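# Three arms rest three sticks across the blue disc

## Task

Using any number of the three arms, place all three sticks so that each stick's centre line, the segment joining its two ends, crosses above the blue disc painted on the table. In the final state no stick may touch the table, every post must still stand close to its starting spot, and the arrangement must hold up with no robot supporting it. Finally open the grippers and withdraw the arms. Approximate arm mounts on the tabletop, in metres in the scene frame, with headings in degrees counter-clockwise from +x: arm1 at x=+0.62 y=+0.00 z=+0.72 heading +180; arm2 at x=-0.31 y=+0.54 z=+0.72 heading -60; arm3 at x=-0.31 y=-0.54 z=+0.72 heading +60.

## Robot and tools

Robots. There are three identical i2rt Big YAM arms named arm1, arm2 and arm3. Each has six revolute joints, a two-finger gripper and a wrist camera. With joints 1 and 6 at zero and the hand held level facing forward, the wrist camera rides on top of the hand and looks toward the fingertips. Reach is roughly 1.0 m from the joint 1 axis. Joints move at different speeds, so the hand may sweep a wide, curved path between postures. The arms do not coordinate with one another; if one stalls, the others keep going.

Frames. One scene frame is shared by everything: origin on the floor, +z up, units in metres. The table top is near z=0.72. Each arm's foot faces along its heading (arm1 toward -x, arm2 at -60 degrees, arm3 at +60 degrees). "hand" means the point halfway between the fingertips; its z axis runs along the fingers and the fingers separate along its y axis. Cameras cam_high and cam_low are fixed in the room; arm1_cam_wrist, arm2_cam_wrist and arm3_cam_wrist move with the arms. Calibration data (intrinsics K, distortion D, T_world_to_cam, pos_world) follow OpenCV conventions, may be a couple of degrees and millimetres off, and wrist camera poses inherit errors from the reported joint angles.

execute_actions. Argument "actions" is a list holding exactly one action or nothing; an empty list just returns state and pictures. An action is an object with optional keys "arm1", "arm2", "arm3"; under each goes "joints", an object of absolute joint targets (not offsets) keyed by name. All named motions start at once and may finish at different times. Joint names, units and allowed ranges (tolerance for counting as reached in brackets):
- joint1_rad: -2.879 to 2.879 rad (0.045). Rotates the arm about its foot, positive counter-clockwise seen from above; 0 unfolds along the foot's heading.
- joint2_rad: 0 to 3.141 rad (0.14). Shoulder; 0 points the upper arm backward about level, increasing lifts it up and then forward.
- joint3_rad: 0 to 3.019 rad (0.09). Elbow; 0 is fully folded, increasing opens it.
- joint4_rad: -1.692 to 1.57 rad (0.055). Hand pitch; positive tilts fingers upward.
- joint5_rad: -1.57 to 1.57 rad (0.03). Sideways hand swing; positive toward the arm's right.
- joint6_rad: -2.094 to 2.094 rad (0.035). Hand roll; positive is clockwise viewed from behind the hand.
- gripper_m: 0 to 0.093 m (0.003). Fingertip gap; grip force tops out near 50 to 62 N per pad.
Any unknown key or out-of-range number rejects the whole call and nothing moves. Omitted joints or arms may keep pushing toward earlier targets. Optional "cameras" lists names from arm1_cam_wrist, arm2_cam_wrist, arm3_cam_wrist, cam_high, cam_low, all; omitted, null or ["all"] returns every camera, [] returns none. Images arrive in the order given by the "pictures" line.

wait: "seconds" from 0 to 10; nothing new is commanded, the scene keeps running, and the same state and images come back.

zoom_image: "camera" (one of the five names) and "region" [x0, y0, x1, y1] in pixels of that camera's most recent full image, top-left origin, no larger than 504 by 504.

read_manual: optional "section", only "licences"; returns URDF licence text and moves nothing.

finished_scene: "scene" is the integer number of the current scene. It ends the scene irreversibly and reports success; the arrangement must already be stable and released.

Result lines. joint_positions reports each joint. joint_status tells how each commanded motion ended: reached, "off_target" (stopped short, possibly still pushing), "contact_stop" or "time_out" (the joint then holds where it stopped, though a timed-out joint may keep a nearby target and keep pushing), "not_followed" (a safety check against self or inter-arm collision withheld the targets, often with a "joint command not followed" line and a "cause:" line; the robot may retry them on later actions), and "limit_stop_at_motor_heat". on_its_own lists what the arm is doing without being commanded this call; "held at" is the target kept, not the actual position. To relieve a pushing joint, command its reported position. Joint torques are raw drive outputs with per-arm offset and noise, nonzero even in free air. MOTOR HOT warns from 85 °C; at 100 °C an OVER-TEMPERATURE FAULT drops that arm until it cools. If a result reports a stop, later motion calls in the same reply are skipped.

Cautions. The arms do not halt on contact and can press very hard; avoid pressing against the table, posts or each other, and avoid long loaded holds that heat motors. Arm-to-arm clashes are dangerous and the collision check ignores fingers, gripper housings and wrist cameras, and may act late. Do not drop, slam or knock sticks or posts, and never push anything off the work area, which ends the scene. Loose objects may occasionally be nudged by outside disturbances, so check the result before finishing. The robot holds its last command while you are composing a reply.

Each tool is called after "Emit:" by a JSON object that holds its "fn" and its "kwargs", one argument or row to a line.

## Session

Emit:
{"fn": "execute_actions", "kwargs": {
  "actions": []
}}

Scene clock: 0.00 s.
Joint torques (N m, as the arm reports them, + toward a larger angle): no reading
arm1.joint_positions: joint1_rad=+0.162 joint2_rad=+0.534 joint3_rad=+1.448 joint4_rad=-1.325 joint5_rad=+0.052 joint6_rad=+0.055 gripper_m=+0.095
arm1.joint_status: not commanded
arm1.hand: x=+0.4346 y=-0.0206 z=+1.3324 quat_wxyz=(-0.043, -0.834, -0.035, +0.548) (m; scene frame)
arm2.joint_positions: joint1_rad=-0.022 joint2_rad=+0.454 joint3_rad=+1.351 joint4_rad=-1.503 joint5_rad=-0.175 joint6_rad=-0.395 gripper_m=+0.094
arm2.joint_status: not commanded
arm2.hand: x=-0.2155 y=+0.4184 z=+1.3047 quat_wxyz=(-0.391, -0.267, -0.841, +0.260) (m; scene frame)
arm3.joint_positions: joint1_rad=+0.335 joint2_rad=+0.550 joint3_rad=+1.446 joint4_rad=-1.233 joint5_rad=-0.075 joint6_rad=+0.341 gripper_m=+0.094
arm3.joint_status: not commanded
arm3.hand: x=-0.2901 y=-0.3363 z=+1.3549 quat_wxyz=(-0.355, +0.428, -0.692, -0.460) (m; scene frame)
pictures: arm1_cam_wrist, arm2_cam_wrist, arm3_cam_wrist, cam_high, cam_low
Images, in order (width x height): arm1_cam_wrist 504x504, arm2_cam_wrist 504x504, arm3_cam_wrist 504x504, cam_high 504x504, cam_low 504x504.

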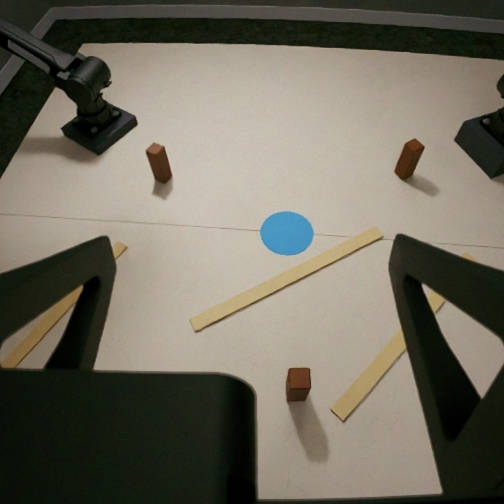

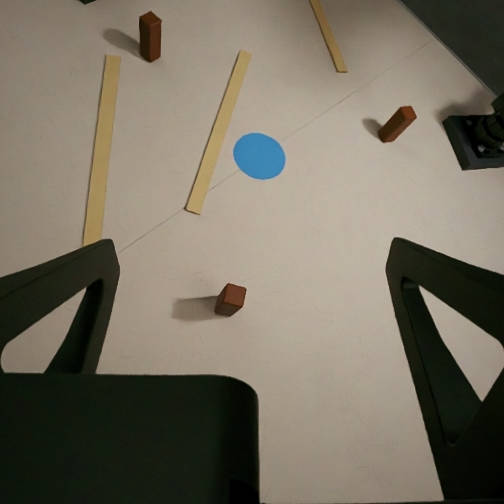

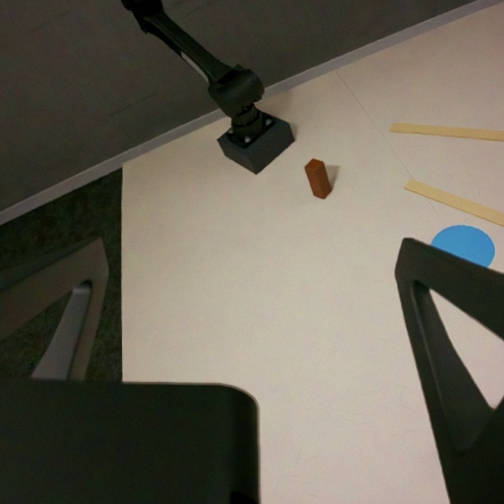

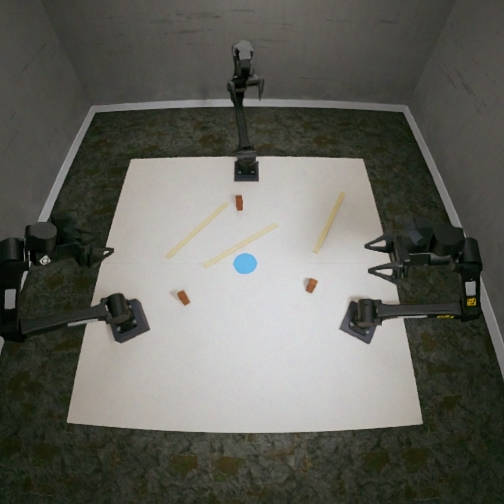

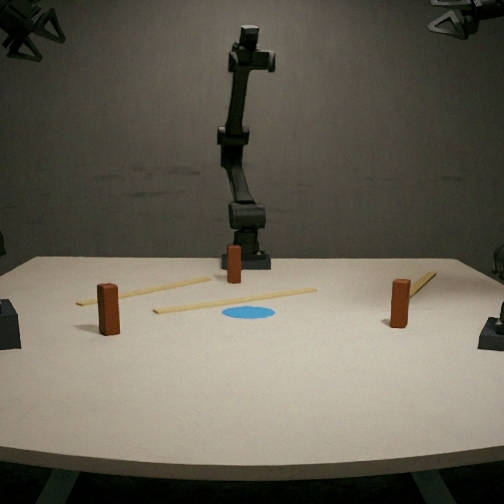

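Emit:
{"fn": "zoom_image", "kwargs": {
  "camera": "cam_high",
  "region": [150, 180, 360, 320]
}}

Emit:
{"fn": "zoom_image", "kwargs": {
  "camera": "cam_low",
  "region": [60, 230, 450, 350]
}}

Region (150, 180, 360, 320) of cam_high's 504x504 image, scaled by 2.400, with more detail than that image has.

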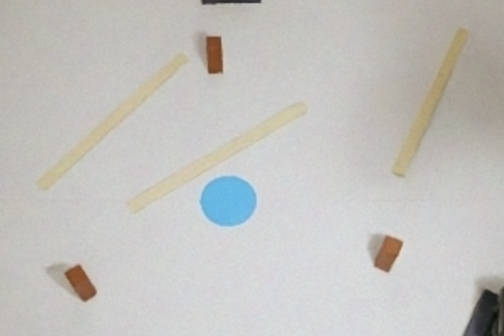

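Region (60, 230, 450, 350) of cam_low's 504x504 image, scaled by 1.292, with more detail than that image has; it fills the top 155 rows of this view, and the rest is white.

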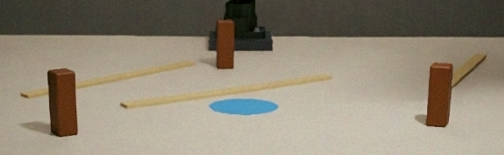

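Emit:
{"fn": "execute_actions", "kwargs": {
  "actions": [
    {"arm1":{"joints":{"joint1_rad":0.29,"joint2_rad":1.515,"joint3_rad":0.827,"joint4_rad":-0.883,"joint5_rad":0,"joint6_rad":1.29,"gripper_m":0.07}},"arm2":{"joints":{"joint1_rad":0.646,"joint2_rad":1.511,"joint3_rad":0.822,"joint4_rad":-0.881,"joint5_rad":0,"joint6_rad":0.33,"gripper_m":0.07}},"arm3":{"joints":{"joint1_rad":-0.68,"joint5_rad":0,"joint6_rad":0.87,"gripper_m":0.07}}}
  ]
}}

Scene clock: 95.20 s.
Joint torques (N m, as the arm reports them, + toward a larger angle): arm1=[-0.58 -6.81  7.4   0.62 -0.01  0.03] | arm2=[-1.23 -9.45  8.31  0.85  0.03  0.06] | arm3=[-0.23  4.22  9.44  1.52  0.05  0.07]
arm1.joint_positions: joint1_rad=+0.287 joint2_rad=+1.511 joint3_rad=+0.808 joint4_rad=-0.896 joint5_rad=+0.002 joint6_rad=+1.273 gripper_m=+0.070
arm1.joint_status: all done
arm1.hand: x=+0.2840 y=-0.1028 z=+0.7672 quat_wxyz=(+0.007, -0.884, +0.468, -0.009) (m; scene frame)
arm2.joint_positions: joint1_rad=+0.640 joint2_rad=+1.506 joint3_rad=+0.809 joint4_rad=-0.893 joint5_rad=-0.001 joint6_rad=+0.322 gripper_m=+0.070
arm2.joint_status: all done
arm2.hand: x=+0.0093 y=+0.3859 z=+0.8086 quat_wxyz=(+0.010, -0.372, -0.928, +0.001) (m; scene frame)
arm3.joint_positions: joint1_rad=-0.673 joint2_rad=+0.550 joint3_rad=+1.446 joint4_rad=-1.233 joint5_rad=-0.001 joint6_rad=+0.858 gripper_m=+0.070
arm3.joint_status: all done
arm3.hand: x=-0.1244 y=-0.4637 z=+1.3555 quat_wxyz=(-0.474, -0.192, -0.790, -0.339) (m; scene frame)
pictures: arm1_cam_wrist, arm2_cam_wrist, arm3_cam_wrist, cam_high, cam_low
camera_calibration (this result's frames):
arm1_cam_wrist: T_world_to_cam=[[0.828523, 0.559575, 0.0206394, -0.190636], [0.440028, -0.673428, 0.594029, -0.650255], [0.346303, -0.483085, -0.804178, 0.591095], [0, 0, 0, 1]] pos_world=[0.239378, -0.0456755, 0.865552]
arm2_cam_wrist: T_world_to_cam=[[-0.694587, -0.719266, 0.0143429, 0.27042], [-0.573255, 0.565411, 0.593033, -0.684565], [-0.434658, 0.403691, -0.80505, 0.622901], [0, 0, 0, 1]] pos_world=[0.0661488, 0.330106, 0.903558]
arm3_cam_wrist: T_world_to_cam=[[0.0245765, -0.706147, -0.707639, 0.63552], [-0.90378, 0.286857, -0.31764, 0.451482], [0.427292, 0.647356, -0.631151, 1.33251], [0, 0, 0, 1]] pos_world=[-0.176951, -0.543352, 1.43415]
Images, in order (width x height): arm1_cam_wrist 504x504, arm2_cam_wrist 504x504, arm3_cam_wrist 504x504, cam_high 504x504, cam_low 504x504.

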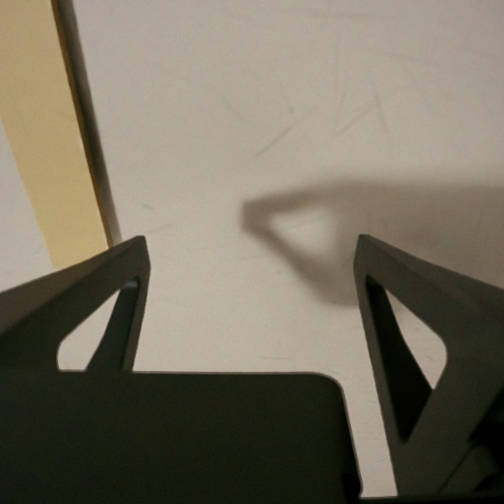

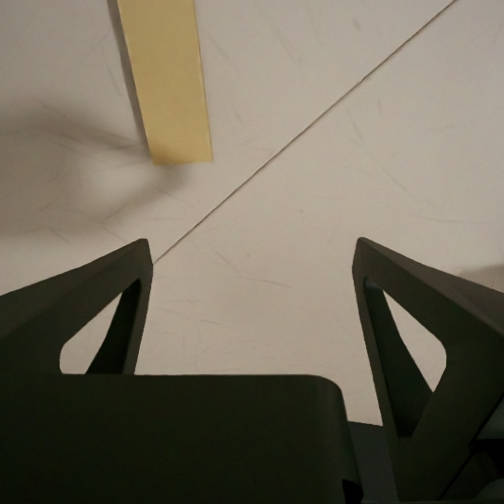

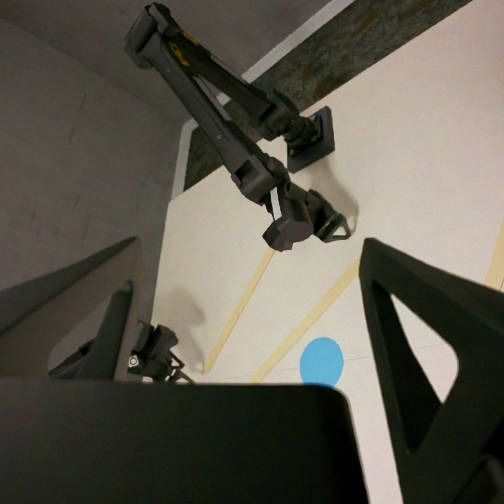

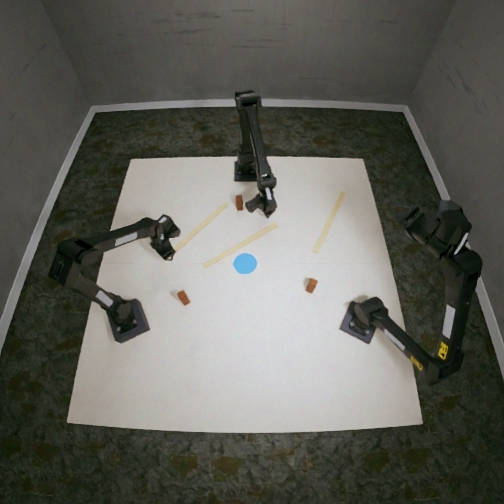

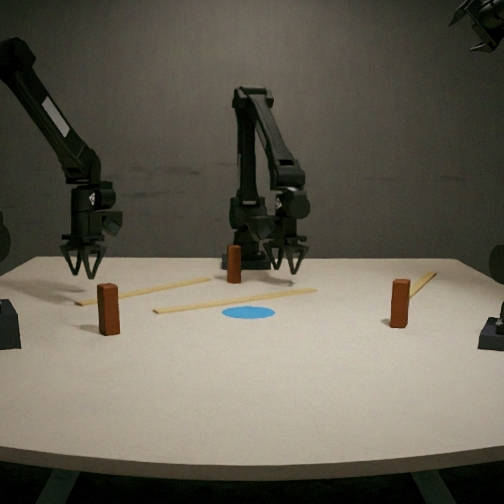

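Emit:
{"fn": "execute_actions", "kwargs": {
  "actions": [
    {"arm1":{"joints":{"joint1_rad":0.257,"joint2_rad":1.702,"joint3_rad":1.14,"joint4_rad":-0.99,"joint6_rad":1.26}},"arm2":{"joints":{"joint1_rad":0.574,"joint2_rad":1.737,"joint3_rad":1.065,"joint4_rad":-0.88,"joint6_rad":0.26}},"arm3":{"joints":{"joint1_rad":-0.608,"joint2_rad":1.719,"joint3_rad":1.19,"joint4_rad":-1.02,"joint6_rad":0.944}}}
  ],
  "cameras": ["arm1_cam_wrist","arm2_cam_wrist","arm3_cam_wrist","cam_high"]
}}

Scene clock: 139.97 s.
Joint torques (N m, as the arm reports them, + toward a larger angle): arm1=[ -1.05 -10.95   9.26  -0.27  -0.01  -0.23] | arm2=[ -2.15 -12.95  10.16   0.58   0.03  -0.13] | arm3=[  0.77 -13.02   9.38   0.43   0.17   0.1 ]
arm1.joint_positions: joint1_rad=+0.260 joint2_rad=+1.715 joint3_rad=+1.100 joint4_rad=-0.979 joint5_rad=+0.002 joint6_rad=+1.273 gripper_m=+0.070
arm1.joint_status: all done
arm1.hand: x=+0.1866 y=-0.1199 z=+0.7769 quat_wxyz=(+0.006, -0.877, +0.480, -0.008) (m; scene frame)
arm2.joint_positions: joint1_rad=+0.580 joint2_rad=+1.734 joint3_rad=+1.030 joint4_rad=-0.885 joint5_rad=-0.001 joint6_rad=+0.268 gripper_m=+0.070
arm2.joint_status: all done
arm2.hand: x=+0.0731 y=+0.3267 z=+0.7870 quat_wxyz=(+0.009, -0.375, -0.927, +0.000) (m; scene frame)
arm3.joint_positions: joint1_rad=-0.615 joint2_rad=+1.716 joint3_rad=+1.179 joint4_rad=-1.035 joint5_rad=-0.001 joint6_rad=+0.932 gripper_m=+0.070
arm3.joint_status: all done
arm3.hand: x=+0.1169 y=-0.3371 z=+0.8086 quat_wxyz=(-0.002, -0.244, -0.970, -0.003) (m; scene frame)
pictures: arm1_cam_wrist, arm2_cam_wrist, arm3_cam_wrist, cam_high
camera_calibration (this result's frames):
arm1_cam_wrist: T_world_to_cam=[[0.843864, 0.536298, 0.0166926, -0.103179], [0.423415, -0.684706, 0.59321, -0.622287], [0.329567, -0.49352, -0.804875, 0.626794], [0, 0, 0, 1]] pos_world=[0.143984, -0.0614136, 0.87536]
arm2_cam_wrist: T_world_to_cam=[[-0.699261, -0.714748, 0.0130223, 0.272404], [-0.570496, 0.568926, 0.592333, -0.602522], [-0.430778, 0.406766, -0.805588, 0.656294], [0, 0, 0, 1]] pos_world=[0.129462, 0.270533, 0.882049]
arm3_cam_wrist: T_world_to_cam=[[-0.459745, -0.888023, -0.00704713, -0.239174], [-0.720306, 0.36825, 0.587836, -0.266655], [-0.519417, 0.275331, -0.808949, 0.931337], [0, 0, 0, 1]] pos_world=[0.18172, -0.370622, 0.908469]
Images, in order (width x height): arm1_cam_wrist 504x504, arm2_cam_wrist 504x504, arm3_cam_wrist 504x504, cam_high 504x504.

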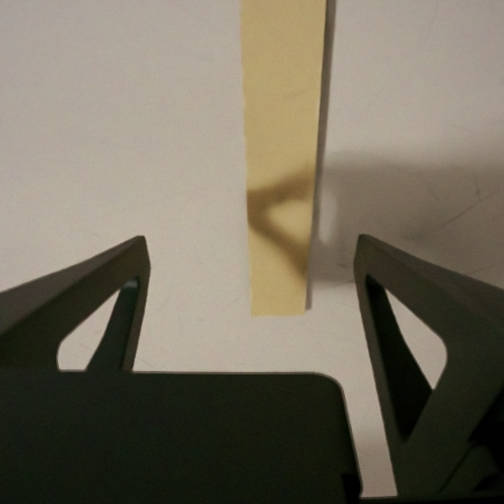

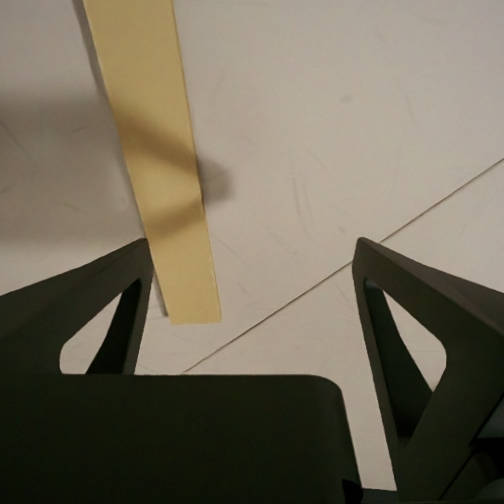

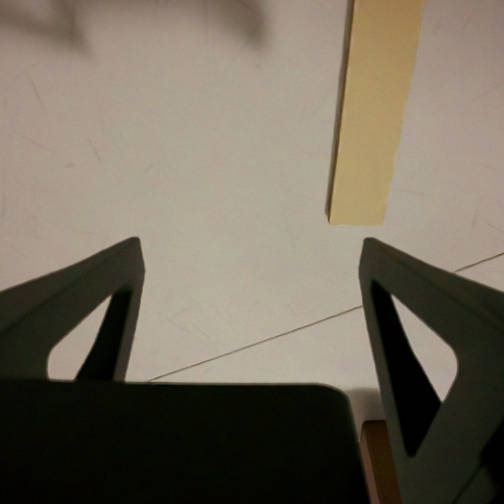

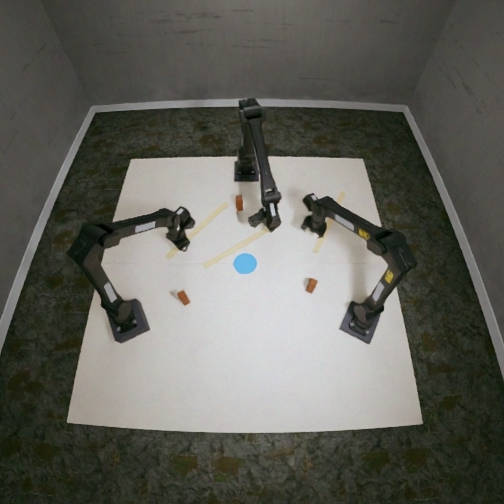

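Emit:
{"fn": "execute_actions", "kwargs": {
  "actions": [
    {"arm1":{"joints":{"joint1_rad":0.25,"joint2_rad":1.73,"joint3_rad":1.07,"joint4_rad":-0.9,"joint6_rad":1.25,"gripper_m":0.085}},"arm2":{"joints":{"joint1_rad":0.655,"joint6_rad":0.29,"gripper_m":0.085}},"arm3":{"joints":{"joint1_rad":-0.75,"joint6_rad":0.79,"gripper_m":0.085}}}
  ],
  "cameras": []
}}

Emit:
{"fn": "execute_actions", "kwargs": {
  "actions": [
    {"arm1":{"joints":{"joint2_rad":1.75,"joint3_rad":1.025,"joint4_rad":-0.825}},"arm2":{"joints":{"joint2_rad":1.84,"joint3_rad":1.015,"joint4_rad":-0.726}},"arm3":{"joints":{"joint2_rad":1.8,"joint3_rad":1.07,"joint4_rad":-0.824}}}
  ],
  "cameras": ["arm1_cam_wrist","arm2_cam_wrist","arm3_cam_wrist"]
}}

Scene clock: 168.67 s.
Joint torques (N m, as the arm reports them, + toward a larger angle): arm1=[-1.36 -9.99  6.08  0.67 -0.01 -0.26] | arm2=[ -1.41 -12.96  10.16   0.6    0.03   0.05] | arm3=[  1.4  -11.8    9.46   0.72   0.15  -0.16]
arm1.joint_positions: joint1_rad=+0.257 joint2_rad=+1.727 joint3_rad=+1.073 joint4_rad=-0.913 joint5_rad=+0.002 joint6_rad=+1.267 gripper_m=+0.085
arm1.joint_status: all done
arm1.hand: x=+0.1843 y=-0.1195 z=+0.7632 quat_wxyz=(-0.004, -0.878, +0.478, +0.002) (m; scene frame)
arm2.joint_positions: joint1_rad=+0.653 joint2_rad=+1.734 joint3_rad=+1.030 joint4_rad=-0.885 joint5_rad=-0.001 joint6_rad=+0.282 gripper_m=+0.085
arm2.joint_status: all done
arm2.hand: x=+0.0874 y=+0.3552 z=+0.7869 quat_wxyz=(+0.009, -0.348, -0.938, +0.001) (m; scene frame)
arm3.joint_positions: joint1_rad=-0.759 joint2_rad=+1.716 joint3_rad=+1.179 joint4_rad=-1.035 joint5_rad=-0.001 joint6_rad=+0.803 gripper_m=+0.085
arm3.joint_status: all done
arm3.hand: x=+0.1411 y=-0.4004 z=+0.8085 quat_wxyz=(-0.003, -0.251, -0.968, -0.003) (m; scene frame)
pictures: none
No camera images: the call's "cameras" was empty. Leave "cameras" out to get every camera's image.

Scene clock: 169.80 s.
Joint torques (N m, as the arm reports them, + toward a larger angle): arm1=[ -1.33 -10.21   5.88   0.69  -0.01  -0.27] | arm2=[ -1.26 -13.61   6.34   0.87   0.06   0.04] | arm3=[  0.74 -13.45   8.74   0.79   0.11  -0.11]
arm1.joint_positions: joint1_rad=+0.257 joint2_rad=+1.752 joint3_rad=+1.026 joint4_rad=-0.839 joint5_rad=+0.002 joint6_rad=+1.267 gripper_m=+0.085
arm1.joint_status: all done
arm1.hand: x=+0.1916 y=-0.1176 z=+0.7390 quat_wxyz=(-0.005, -0.878, +0.478, +0.003) (m; scene frame)
arm2.joint_positions: joint1_rad=+0.653 joint2_rad=+1.839 joint3_rad=+1.015 joint4_rad=-0.738 joint5_rad=-0.002 joint6_rad=+0.283 gripper_m=+0.085
arm2.joint_status: all done
arm2.hand: x=+0.0983 y=+0.3501 z=+0.7381 quat_wxyz=(-0.004, -0.348, -0.937, +0.001) (m; scene frame)
arm3.joint_positions: joint1_rad=-0.759 joint2_rad=+1.807 joint3_rad=+1.056 joint4_rad=-0.840 joint5_rad=-0.001 joint6_rad=+0.802 gripper_m=+0.085
arm3.joint_status: all done
arm3.hand: x=+0.1217 y=-0.4061 z=+0.7306 quat_wxyz=(+0.005, -0.251, -0.968, +0.002) (m; scene frame)
pictures: arm1_cam_wrist, arm2_cam_wrist, arm3_cam_wrist
camera_calibration (this result's frames):
arm1_cam_wrist: T_world_to_cam=[[0.841736, 0.539754, -0.0121351, -0.0858284], [0.443317, -0.678166, 0.586141, -0.598158], [0.308142, -0.498755, -0.810118, 0.603145], [0, 0, 0, 1]] pos_world=[0.151564, -0.0585023, 0.838182]
arm2_cam_wrist: T_world_to_cam=[[-0.656806, -0.754042, 0.00515416, 0.32277], [-0.616485, 0.540899, 0.572166, -0.543278], [-0.434225, 0.372625, -0.820121, 0.641251], [0, 0, 0, 1]] pos_world=[0.155522, 0.298294, 0.835085]
arm3_cam_wrist: T_world_to_cam=[[-0.471532, -0.881826, 0.00640531, -0.304699], [-0.704904, 0.381272, 0.598115, -0.196017], [-0.529875, 0.277515, -0.801385, 0.886299], [0, 0, 0, 1]] pos_world=[0.187779, -0.439917, 0.829459]
Images, in order (width x height): arm1_cam_wrist 504x504, arm2_cam_wrist 504x504, arm3_cam_wrist 504x504.

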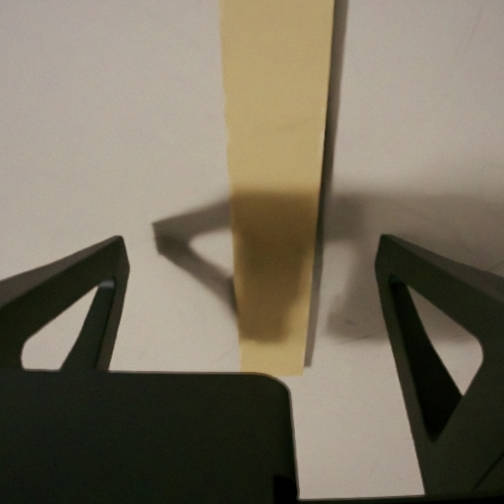

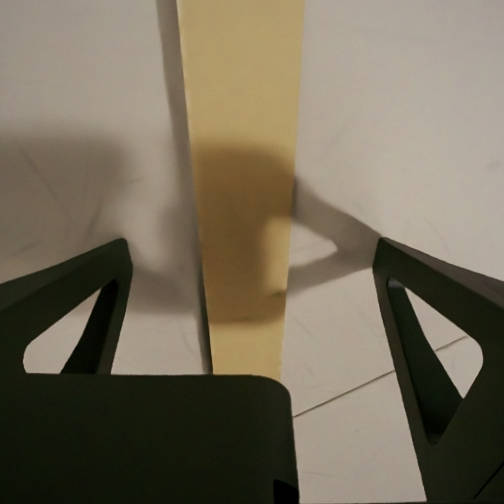

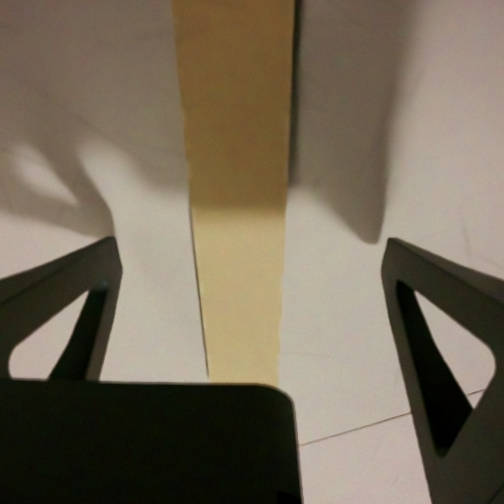

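Emit:
{"fn": "execute_actions", "kwargs": {
  "actions": [
    {"arm1":{"joints":{"joint2_rad":1.78}},"arm2":{"joints":{"joint2_rad":1.865}},"arm3":{"joints":{"gripper_m":0.015}}}
  ],
  "cameras": ["arm1_cam_wrist","arm2_cam_wrist","arm3_cam_wrist"]
}}

Scene clock: 174.90 s.
Joint torques (N m, as the arm reports them, + toward a larger angle): arm1=[ -1.27 -10.06   5.74   0.58  -0.01  -0.26] | arm2=[ -1.54 -12.12   6.4    0.9    0.06   0.04] | arm3=[  1.27 -12.7    8.61   0.57   0.08  -0.15]
arm1.joint_positions: joint1_rad=+0.257 joint2_rad=+1.778 joint3_rad=+1.026 joint4_rad=-0.837 joint5_rad=+0.002 joint6_rad=+1.266 gripper_m=+0.085
arm1.joint_status: all done
arm1.hand: x=+0.1948 y=-0.1166 z=+0.7279 quat_wxyz=(+0.004, -0.878, +0.478, -0.006) (m; scene frame)
arm2.joint_positions: joint1_rad=+0.653 joint2_rad=+1.840 joint3_rad=+1.015 joint4_rad=-0.738 joint5_rad=-0.002 joint6_rad=+0.283 gripper_m=+0.085
arm2.joint_status: all done
arm2.hand: x=+0.0982 y=+0.3502 z=+0.7378 quat_wxyz=(-0.004, -0.348, -0.937, +0.001) (m; scene frame)
arm3.joint_positions: joint1_rad=-0.759 joint2_rad=+1.807 joint3_rad=+1.056 joint4_rad=-0.840 joint5_rad=-0.001 joint6_rad=+0.801 gripper_m=+0.015
arm3.joint_status: all done
arm3.hand: x=+0.1217 y=-0.4061 z=+0.7306 quat_wxyz=(+0.005, -0.251, -0.968, +0.002) (m; scene frame)
pictures: arm1_cam_wrist, arm2_cam_wrist, arm3_cam_wrist
camera_calibration (this result's frames):
arm1_cam_wrist: T_world_to_cam=[[0.84169, 0.539838, 0.0115457, -0.106449], [0.429301, -0.682009, 0.592085, -0.594441], [0.327504, -0.493396, -0.805793, 0.58738], [0, 0, 0, 1]] pos_world=[0.152421, -0.0581381, 0.826495]
arm2_cam_wrist: T_world_to_cam=[[-0.656805, -0.754041, 0.00537104, 0.322571], [-0.616086, 0.54072, 0.572765, -0.543617], [-0.434793, 0.372886, -0.819702, 0.640564], [0, 0, 0, 1]] pos_world=[0.155464, 0.298319, 0.834703]
arm3_cam_wrist: T_world_to_cam=[[-0.471195, -0.882006, 0.0064016, -0.304811], [-0.705049, 0.381001, 0.598117, -0.196111], [-0.529981, 0.277316, -0.801383, 0.886231], [0, 0, 0, 1]] pos_world=[0.187792, -0.439892, 0.829459]
Images, in order (width x height): arm1_cam_wrist 504x504, arm2_cam_wrist 504x504, arm3_cam_wrist 504x504.

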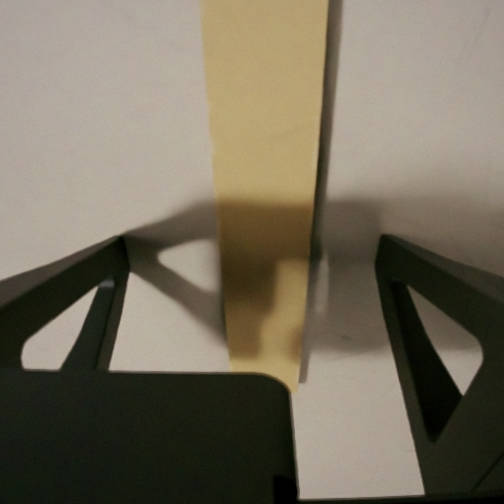

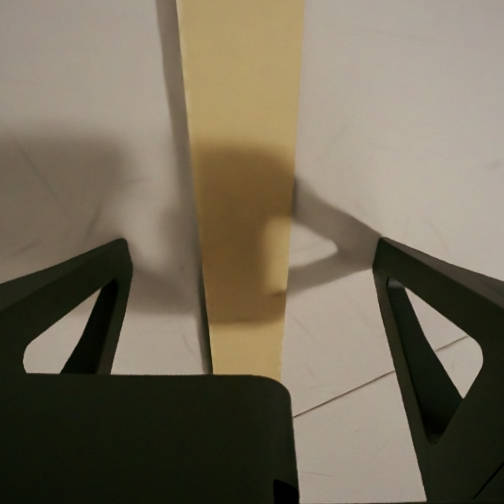

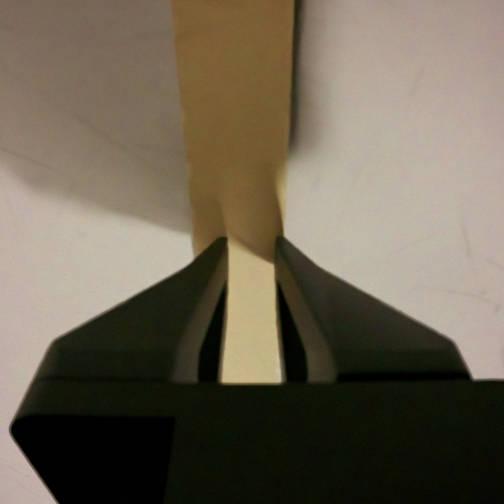

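Emit:
{"fn": "execute_actions", "kwargs": {
  "actions": [
    {"arm1":{"joints":{"joint2_rad":1.80}},"arm2":{"joints":{"joint2_rad":1.885}},"arm3":{"joints":{"gripper_m":0.085}}}
  ],
  "cameras": []
}}

Emit:
{"fn": "execute_actions", "kwargs": {
  "actions": [
    {"arm3":{"joints":{"joint2_rad":1.835}}}
  ],
  "cameras": ["arm1_cam_wrist","arm2_cam_wrist","arm3_cam_wrist"]
}}

Scene clock: 180.50 s.
Joint torques (N m, as the arm reports them, + toward a larger angle): arm1=[-1.3  -8.89  5.76  0.6  -0.01 -0.25] | arm2=[ -1.5  -10.67   6.4    0.89   0.06   0.04] | arm3=[  1.34 -13.32   8.55   0.84   0.06  -0.09]
arm1.joint_positions: joint1_rad=+0.257 joint2_rad=+1.779 joint3_rad=+1.026 joint4_rad=-0.837 joint5_rad=+0.002 joint6_rad=+1.266 gripper_m=+0.085
arm1.joint_status: all done
arm1.hand: x=+0.1949 y=-0.1166 z=+0.7276 quat_wxyz=(+0.004, -0.878, +0.478, -0.006) (m; scene frame)
arm2.joint_positions: joint1_rad=+0.653 joint2_rad=+1.841 joint3_rad=+1.015 joint4_rad=-0.738 joint5_rad=-0.002 joint6_rad=+0.283 gripper_m=+0.085
arm2.joint_status: all done
arm2.hand: x=+0.0981 y=+0.3502 z=+0.7375 quat_wxyz=(-0.003, -0.348, -0.937, +0.001) (m; scene frame)
arm3.joint_positions: joint1_rad=-0.759 joint2_rad=+1.807 joint3_rad=+1.056 joint4_rad=-0.840 joint5_rad=-0.001 joint6_rad=+0.801 gripper_m=+0.085
arm3.joint_status: all done
arm3.hand: x=+0.1217 y=-0.4061 z=+0.7306 quat_wxyz=(+0.005, -0.251, -0.968, +0.002) (m; scene frame)
pictures: none
No camera images: the call's "cameras" was empty. Leave "cameras" out to get every camera's image.

Scene clock: 181.17 s.
Joint torques (N m, as the arm reports them, + toward a larger angle): arm1=[-1.33 -8.94  5.72  0.61  0.   -0.25] | arm2=[ -1.55 -10.62   6.42   0.89   0.06   0.04] | arm3=[  1.25 -10.16   8.75   0.58   0.13  -0.15]
arm1.joint_positions: joint1_rad=+0.257 joint2_rad=+1.779 joint3_rad=+1.026 joint4_rad=-0.837 joint5_rad=+0.002 joint6_rad=+1.266 gripper_m=+0.085
arm1.joint_status: not commanded
arm1.hand: x=+0.1949 y=-0.1166 z=+0.7276 quat_wxyz=(+0.004, -0.878, +0.478, -0.006) (m; scene frame)
arm2.joint_positions: joint1_rad=+0.653 joint2_rad=+1.841 joint3_rad=+1.015 joint4_rad=-0.738 joint5_rad=-0.002 joint6_rad=+0.283 gripper_m=+0.085
arm2.joint_status: not commanded
arm2.hand: x=+0.0981 y=+0.3502 z=+0.7375 quat_wxyz=(-0.003, -0.348, -0.937, +0.001) (m; scene frame)
arm3.joint_positions: joint1_rad=-0.759 joint2_rad=+1.814 joint3_rad=+1.056 joint4_rad=-0.840 joint5_rad=-0.001 joint6_rad=+0.801 gripper_m=+0.085
arm3.joint_status: all done
arm3.hand: x=+0.1207 y=-0.4064 z=+0.7278 quat_wxyz=(+0.008, -0.251, -0.968, +0.003) (m; scene frame)
pictures: arm1_cam_wrist, arm2_cam_wrist, arm3_cam_wrist
camera_calibration (this result's frames):
arm1_cam_wrist: T_world_to_cam=[[0.841679, 0.539838, 0.0122742, -0.107081], [0.428867, -0.682127, 0.592263, -0.594337], [0.328098, -0.493231, -0.805652, 0.586901], [0, 0, 0, 1]] pos_world=[0.152458, -0.0581294, 0.826155]
arm2_cam_wrist: T_world_to_cam=[[-0.656804, -0.754041, 0.00558791, 0.322373], [-0.615687, 0.54054, 0.573364, -0.543955], [-0.435361, 0.373147, -0.819282, 0.639876], [0, 0, 0, 1]] pos_world=[0.155406, 0.298344, 0.834321]
arm3_cam_wrist: T_world_to_cam=[[-0.471129, -0.881996, 0.0109877, -0.308827], [-0.701332, 0.382122, 0.601761, -0.197648], [-0.534949, 0.275801, -0.798601, 0.881533], [0, 0, 0, 1]] pos_world=[0.187462, -0.439986, 0.826323]
Images, in order (width x height): arm1_cam_wrist 504x504, arm2_cam_wrist 504x504, arm3_cam_wrist 504x504.

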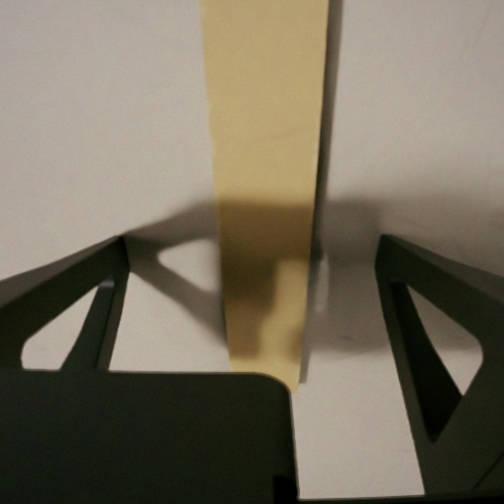

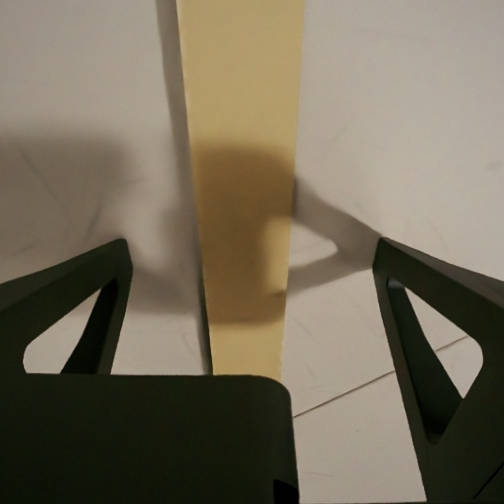

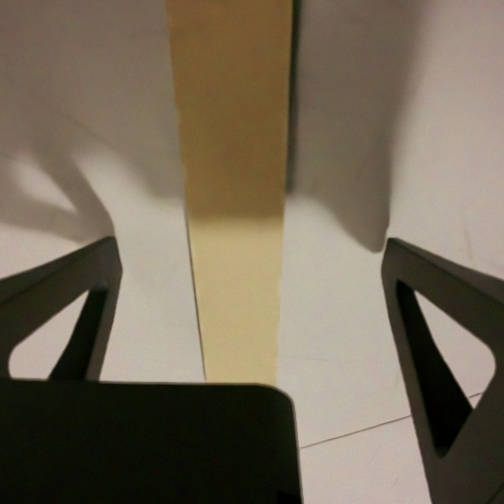

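Emit:
{"fn": "execute_actions", "kwargs": {
  "actions": [
    {"arm1":{"joints":{"gripper_m":0.015}},"arm2":{"joints":{"joint2_rad":1.93}},"arm3":{"joints":{"joint2_rad":1.87}}}
  ],
  "cameras": ["arm1_cam_wrist","arm2_cam_wrist","arm3_cam_wrist"]
}}

Scene clock: 186.67 s.
Joint torques (N m, as the arm reports them, + toward a larger angle): arm1=[-1.3  -9.05  5.72  0.45  0.03 -0.24] | arm2=[-1.6  -7.52  6.41  0.9   0.07  0.04] | arm3=[ 0.84 -8.88  8.44  0.59  0.09 -0.11]
arm1.joint_positions: joint1_rad=+0.257 joint2_rad=+1.780 joint3_rad=+1.026 joint4_rad=-0.833 joint5_rad=+0.000 joint6_rad=+1.266 gripper_m=+0.027
arm1.joint_status: gripper_m off_target (ended at +0.027, target +0.015)
arm1.hand: x=+0.1941 y=-0.1170 z=+0.7271 quat_wxyz=(+0.003, -0.878, +0.478, -0.005) (m; scene frame)
arm2.joint_positions: joint1_rad=+0.653 joint2_rad=+1.843 joint3_rad=+1.015 joint4_rad=-0.738 joint5_rad=-0.002 joint6_rad=+0.283 gripper_m=+0.085
arm2.joint_status: all done
arm2.hand: x=+0.0977 y=+0.3504 z=+0.7365 quat_wxyz=(-0.002, -0.348, -0.937, +0.001) (m; scene frame)
arm3.joint_positions: joint1_rad=-0.759 joint2_rad=+1.827 joint3_rad=+1.057 joint4_rad=-0.837 joint5_rad=-0.001 joint6_rad=+0.801 gripper_m=+0.085
arm3.joint_status: all done
arm3.hand: x=+0.1200 y=-0.4066 z=+0.7223 quat_wxyz=(+0.012, -0.250, -0.968, +0.006) (m; scene frame)
pictures: arm1_cam_wrist, arm2_cam_wrist, arm3_cam_wrist
camera_calibration (this result's frames):
arm1_cam_wrist: T_world_to_cam=[[0.84131, 0.540478, 0.00901545, -0.103677], [0.430931, -0.680671, 0.59244, -0.594357], [0.326337, -0.494541, -0.805564, 0.586676], [0, 0, 0, 1]] pos_world=[0.151897, -0.0583913, 0.82566]
arm2_cam_wrist: T_world_to_cam=[[-0.656511, -0.754291, 0.00624041, 0.321836], [-0.614691, 0.539766, 0.575159, -0.544866], [-0.437205, 0.373762, -0.818018, 0.637883], [0, 0, 0, 1]] pos_world=[0.15525, 0.298441, 0.833176]
arm3_cam_wrist: T_world_to_cam=[[-0.470652, -0.882146, 0.0174534, -0.314079], [-0.69619, 0.383445, 0.606868, -0.198574], [-0.542039, 0.273472, -0.794611, 0.873888], [0, 0, 0, 1]] pos_world=[0.187614, -0.439906, 0.820391]
Images, in order (width x height): arm1_cam_wrist 504x504, arm2_cam_wrist 504x504, arm3_cam_wrist 504x504.

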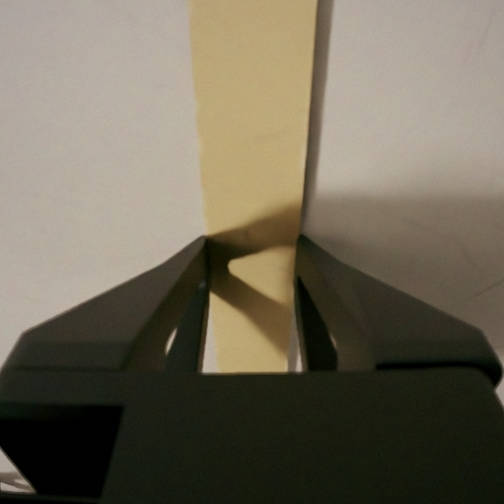

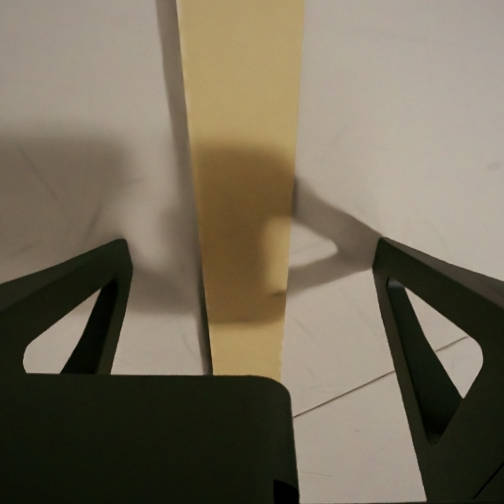

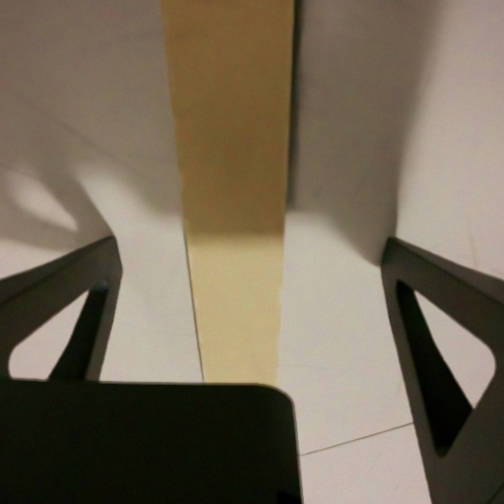

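Emit:
{"fn": "execute_actions", "kwargs": {
  "actions": [
    {"arm2":{"joints":{"gripper_m":0.015}},"arm3":{"joints":{"gripper_m":0.015}}}
  ],
  "cameras": ["arm2_cam_wrist","arm3_cam_wrist"]
}}

Scene clock: 191.17 s.
Joint torques (N m, as the arm reports them, + toward a larger angle): arm1=[-1.3  -8.98  5.72  0.46  0.03 -0.25] | arm2=[-1.57 -8.03  5.79  0.87  0.35  0.05] | arm3=[ 1.26 -9.7   8.43  0.41  0.15 -0.12]
arm1.joint_positions: joint1_rad=+0.257 joint2_rad=+1.780 joint3_rad=+1.026 joint4_rad=-0.833 joint5_rad=+0.000 joint6_rad=+1.266 gripper_m=+0.027
arm1.joint_status: not commanded
arm1.hand: x=+0.1941 y=-0.1170 z=+0.7271 quat_wxyz=(+0.003, -0.878, +0.478, -0.005) (m; scene frame)
arm2.joint_positions: joint1_rad=+0.654 joint2_rad=+1.849 joint3_rad=+1.022 joint4_rad=-0.737 joint5_rad=-0.008 joint6_rad=+0.283 gripper_m=+0.027
arm2.joint_status: gripper_m off_target (ended at +0.027, target +0.015)
arm2.hand: x=+0.1010 y=+0.3503 z=+0.7357 quat_wxyz=(-0.004, -0.348, -0.938, -0.002) (m; scene frame)
arm3.joint_positions: joint1_rad=-0.756 joint2_rad=+1.828 joint3_rad=+1.057 joint4_rad=-0.833 joint5_rad=-0.002 joint6_rad=+0.800 gripper_m=+0.027
arm3.joint_status: gripper_m off_target (ended at +0.027, target +0.015)
arm3.hand: x=+0.1203 y=-0.4050 z=+0.7220 quat_wxyz=(+0.011, -0.249, -0.969, +0.004) (m; scene frame)
pictures: arm2_cam_wrist, arm3_cam_wrist
camera_calibration (this result's frames):
arm2_cam_wrist: T_world_to_cam=[[-0.656202, -0.754585, -0.000626958, 0.329046], [-0.617666, 0.536656, 0.574882, -0.540809], [-0.433461, 0.377625, -0.818236, 0.637169], [0, 0, 0, 1]] pos_world=[0.158069, 0.297911, 0.832462]
arm3_cam_wrist: T_world_to_cam=[[-0.467693, -0.883772, 0.0144851, -0.311399], [-0.698768, 0.379725, 0.606244, -0.199543], [-0.541282, 0.273414, -0.795147, 0.873589], [0, 0, 0, 1]] pos_world=[0.187784, -0.438286, 0.820114]
Images, in order (width x height): arm2_cam_wrist 504x504, arm3_cam_wrist 504x504.

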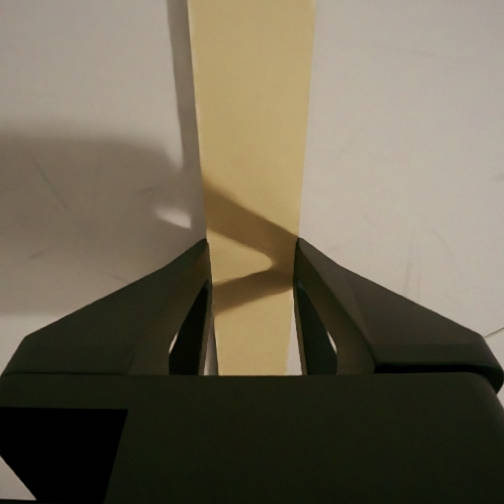

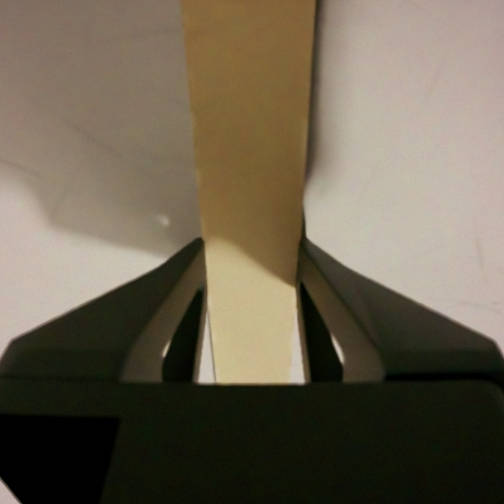

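Emit:
{"fn": "execute_actions", "kwargs": {
  "actions": [
    {"arm1":{"joints":{"joint2_rad":1.496,"joint3_rad":1.40,"joint4_rad":-1.457}},"arm2":{"joints":{"joint2_rad":1.569,"joint3_rad":1.26,"joint4_rad":-1.241}},"arm3":{"joints":{"joint2_rad":1.59,"joint3_rad":1.21,"joint4_rad":-1.157}}}
  ],
  "cameras": ["cam_high","cam_low"]
}}

Scene clock: 266.00 s.
Joint torques (N m, as the arm reports them, + toward a larger angle): arm1=[-1.31 -9.95  9.17 -0.27  0.11 -0.23] | arm2=[ -1.53 -12.45  10.52   0.11   0.14   0.04] | arm3=[  0.61 -11.31  11.71  -0.29   0.17  -0.09]
arm1.joint_positions: joint1_rad=+0.257 joint2_rad=+1.512 joint3_rad=+1.381 joint4_rad=-1.446 joint5_rad=-0.002 joint6_rad=+1.263 gripper_m=+0.027
arm1.joint_status: all done
arm1.hand: x=+0.1923 y=-0.1169 z=+0.9642 quat_wxyz=(-0.001, -0.879, +0.477, -0.003) (m; scene frame)
arm2.joint_positions: joint1_rad=+0.654 joint2_rad=+1.567 joint3_rad=+1.243 joint4_rad=-1.233 joint5_rad=-0.003 joint6_rad=+0.283 gripper_m=+0.027
arm2.joint_status: all done
arm2.hand: x=+0.1030 y=+0.3493 z=+0.9288 quat_wxyz=(-0.007, -0.348, -0.938, +0.001) (m; scene frame)
arm3.joint_positions: joint1_rad=-0.756 joint2_rad=+1.578 joint3_rad=+1.182 joint4_rad=-1.144 joint5_rad=-0.002 joint6_rad=+0.800 gripper_m=+0.027
arm3.joint_status: all done
arm3.hand: x=+0.1216 y=-0.4049 z=+0.8701 quat_wxyz=(-0.016, -0.248, -0.968, -0.012) (m; scene frame)
pictures: cam_high, cam_low
Images, in order (width x height): cam_high 504x504, cam_low 504x504.

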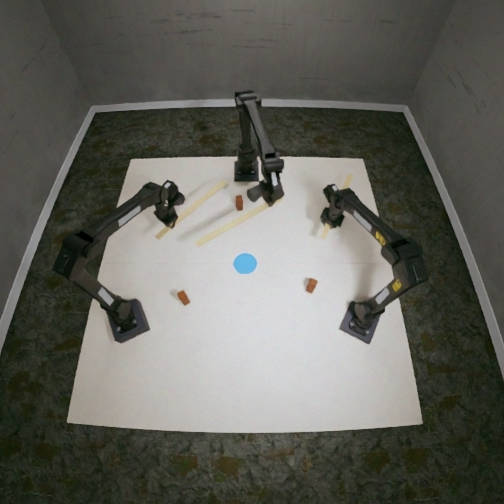

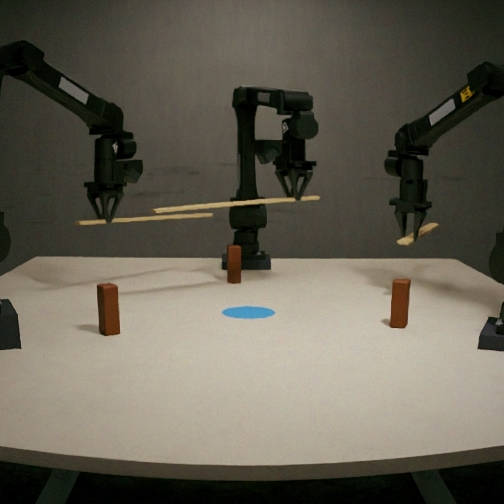

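Emit:
{"fn": "execute_actions", "kwargs": {
  "actions": [
    {"arm1":{"joints":{"joint1_rad":-0.065,"joint2_rad":1.22,"joint3_rad":1.14,"joint4_rad":-1.464,"joint6_rad":-0.06}}}
  ],
  "cameras": []
}}

Emit:
{"fn": "execute_actions", "kwargs": {
  "actions": [
    {"arm3":{"joints":{"joint1_rad":-0.09,"joint2_rad":1.18,"joint3_rad":0.83,"joint4_rad":-1.183,"joint6_rad":-0.075}}}
  ],
  "cameras": ["cam_high","cam_low"]
}}

Scene clock: 279.53 s.
Joint torques (N m, as the arm reports them, + toward a larger angle): arm1=[-0.48 -5.48  7.95  0.13  0.04 -0.26] | arm2=[ -1.58 -12.64  10.44   0.18   0.13   0.03] | arm3=[  0.85 -10.39  11.37  -0.25   0.17  -0.1 ]
arm1.joint_positions: joint1_rad=-0.070 joint2_rad=+1.220 joint3_rad=+1.140 joint4_rad=-1.460 joint5_rad=-0.002 joint6_rad=-0.043 gripper_m=+0.027
arm1.joint_status: all done
arm1.hand: x=+0.2775 y=+0.0212 z=+0.9800 quat_wxyz=(-0.003, -1.000, +0.008, +0.018) (m; scene frame)
arm2.joint_positions: joint1_rad=+0.654 joint2_rad=+1.567 joint3_rad=+1.243 joint4_rad=-1.233 joint5_rad=-0.003 joint6_rad=+0.284 gripper_m=+0.027
arm2.joint_status: not commanded
arm2.hand: x=+0.1030 y=+0.3493 z=+0.9288 quat_wxyz=(-0.007, -0.348, -0.937, +0.001) (m; scene frame)
arm3.joint_positions: joint1_rad=-0.756 joint2_rad=+1.578 joint3_rad=+1.182 joint4_rad=-1.144 joint5_rad=-0.002 joint6_rad=+0.800 gripper_m=+0.027
arm3.joint_status: not commanded
arm3.hand: x=+0.1216 y=-0.4049 z=+0.8701 quat_wxyz=(-0.016, -0.248, -0.968, -0.012) (m; scene frame)
pictures: none
No camera images: the call's "cameras" was empty. Leave "cameras" out to get every camera's image.

Scene clock: 281.30 s.
Joint torques (N m, as the arm reports them, + toward a larger angle): arm1=[-0.44 -5.48  7.91  0.1   0.04 -0.26] | arm2=[ -1.65 -12.61  10.46   0.18   0.14   0.03] | arm3=[-0.08 -5.85 10.06 -0.29  0.08 -0.13]
arm1.joint_positions: joint1_rad=-0.070 joint2_rad=+1.220 joint3_rad=+1.140 joint4_rad=-1.460 joint5_rad=-0.002 joint6_rad=-0.043 gripper_m=+0.027
arm1.joint_status: not commanded
arm1.hand: x=+0.2775 y=+0.0212 z=+0.9800 quat_wxyz=(-0.003, -1.000, +0.007, +0.018) (m; scene frame)
arm2.joint_positions: joint1_rad=+0.654 joint2_rad=+1.567 joint3_rad=+1.243 joint4_rad=-1.233 joint5_rad=-0.003 joint6_rad=+0.284 gripper_m=+0.027
arm2.joint_status: not commanded
arm2.hand: x=+0.1030 y=+0.3493 z=+0.9288 quat_wxyz=(-0.007, -0.348, -0.937, +0.001) (m; scene frame)
arm3.joint_positions: joint1_rad=-0.093 joint2_rad=+1.179 joint3_rad=+0.825 joint4_rad=-1.172 joint5_rad=-0.001 joint6_rad=-0.063 gripper_m=+0.027
arm3.joint_status: all done
arm3.hand: x=-0.1336 y=-0.2844 z=+0.8813 quat_wxyz=(-0.025, +0.489, -0.872, -0.010) (m; scene frame)
pictures: cam_high, cam_low
Images, in order (width x height): cam_high 504x504, cam_low 504x504.

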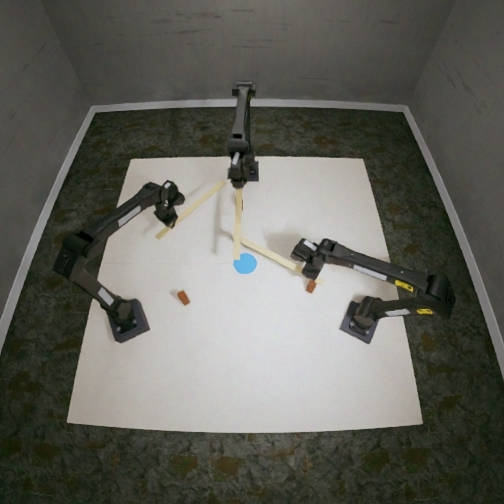

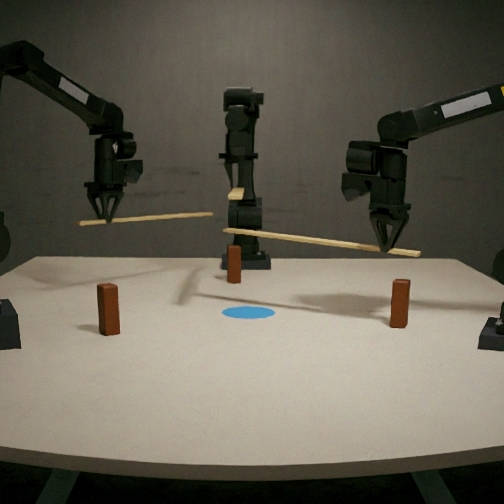

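Emit:
{"fn": "execute_actions", "kwargs": {
  "actions": [
    {"arm2":{"joints":{"joint1_rad":-0.09,"joint2_rad":1.314,"joint3_rad":1.015,"joint4_rad":-1.255,"joint6_rad":-0.138}}}
  ],
  "cameras": ["cam_high","cam_low"]
}}

Scene clock: 292.27 s.
Joint torques (N m, as the arm reports them, + toward a larger angle): arm1=[-0.51 -5.33  7.93  0.12  0.04 -0.26] | arm2=[-2.07 -9.08  9.21  0.31 -0.02 -0.1 ] | arm3=[ 0.42 -5.67  9.7  -0.07  0.11 -0.15]
arm1.joint_positions: joint1_rad=-0.070 joint2_rad=+1.220 joint3_rad=+1.140 joint4_rad=-1.460 joint5_rad=-0.002 joint6_rad=-0.043 gripper_m=+0.027
arm1.joint_status: not commanded
arm1.hand: x=+0.2775 y=+0.0212 z=+0.9800 quat_wxyz=(-0.003, -1.000, +0.007, +0.018) (m; scene frame)
arm2.joint_positions: joint1_rad=-0.084 joint2_rad=+1.315 joint3_rad=+1.015 joint4_rad=-1.249 joint5_rad=-0.001 joint6_rad=-0.129 gripper_m=+0.027
arm2.joint_status: all done
arm2.hand: x=-0.1675 y=+0.2049 z=+0.9430 quat_wxyz=(-0.009, -0.495, -0.869, +0.008) (m; scene frame)
arm3.joint_positions: joint1_rad=-0.093 joint2_rad=+1.179 joint3_rad=+0.825 joint4_rad=-1.172 joint5_rad=-0.001 joint6_rad=-0.063 gripper_m=+0.027
arm3.joint_status: not commanded
arm3.hand: x=-0.1336 y=-0.2844 z=+0.8813 quat_wxyz=(-0.025, +0.489, -0.872, -0.010) (m; scene frame)
pictures: cam_high, cam_low
Images, in order (width x height): cam_high 504x504, cam_low 504x504.

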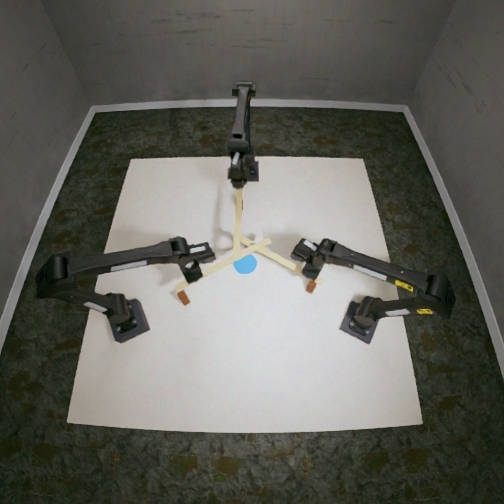

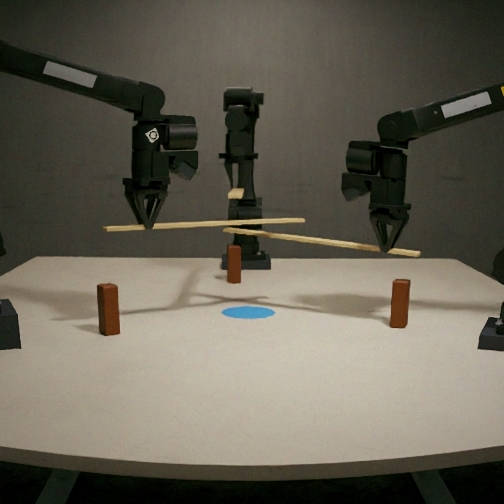

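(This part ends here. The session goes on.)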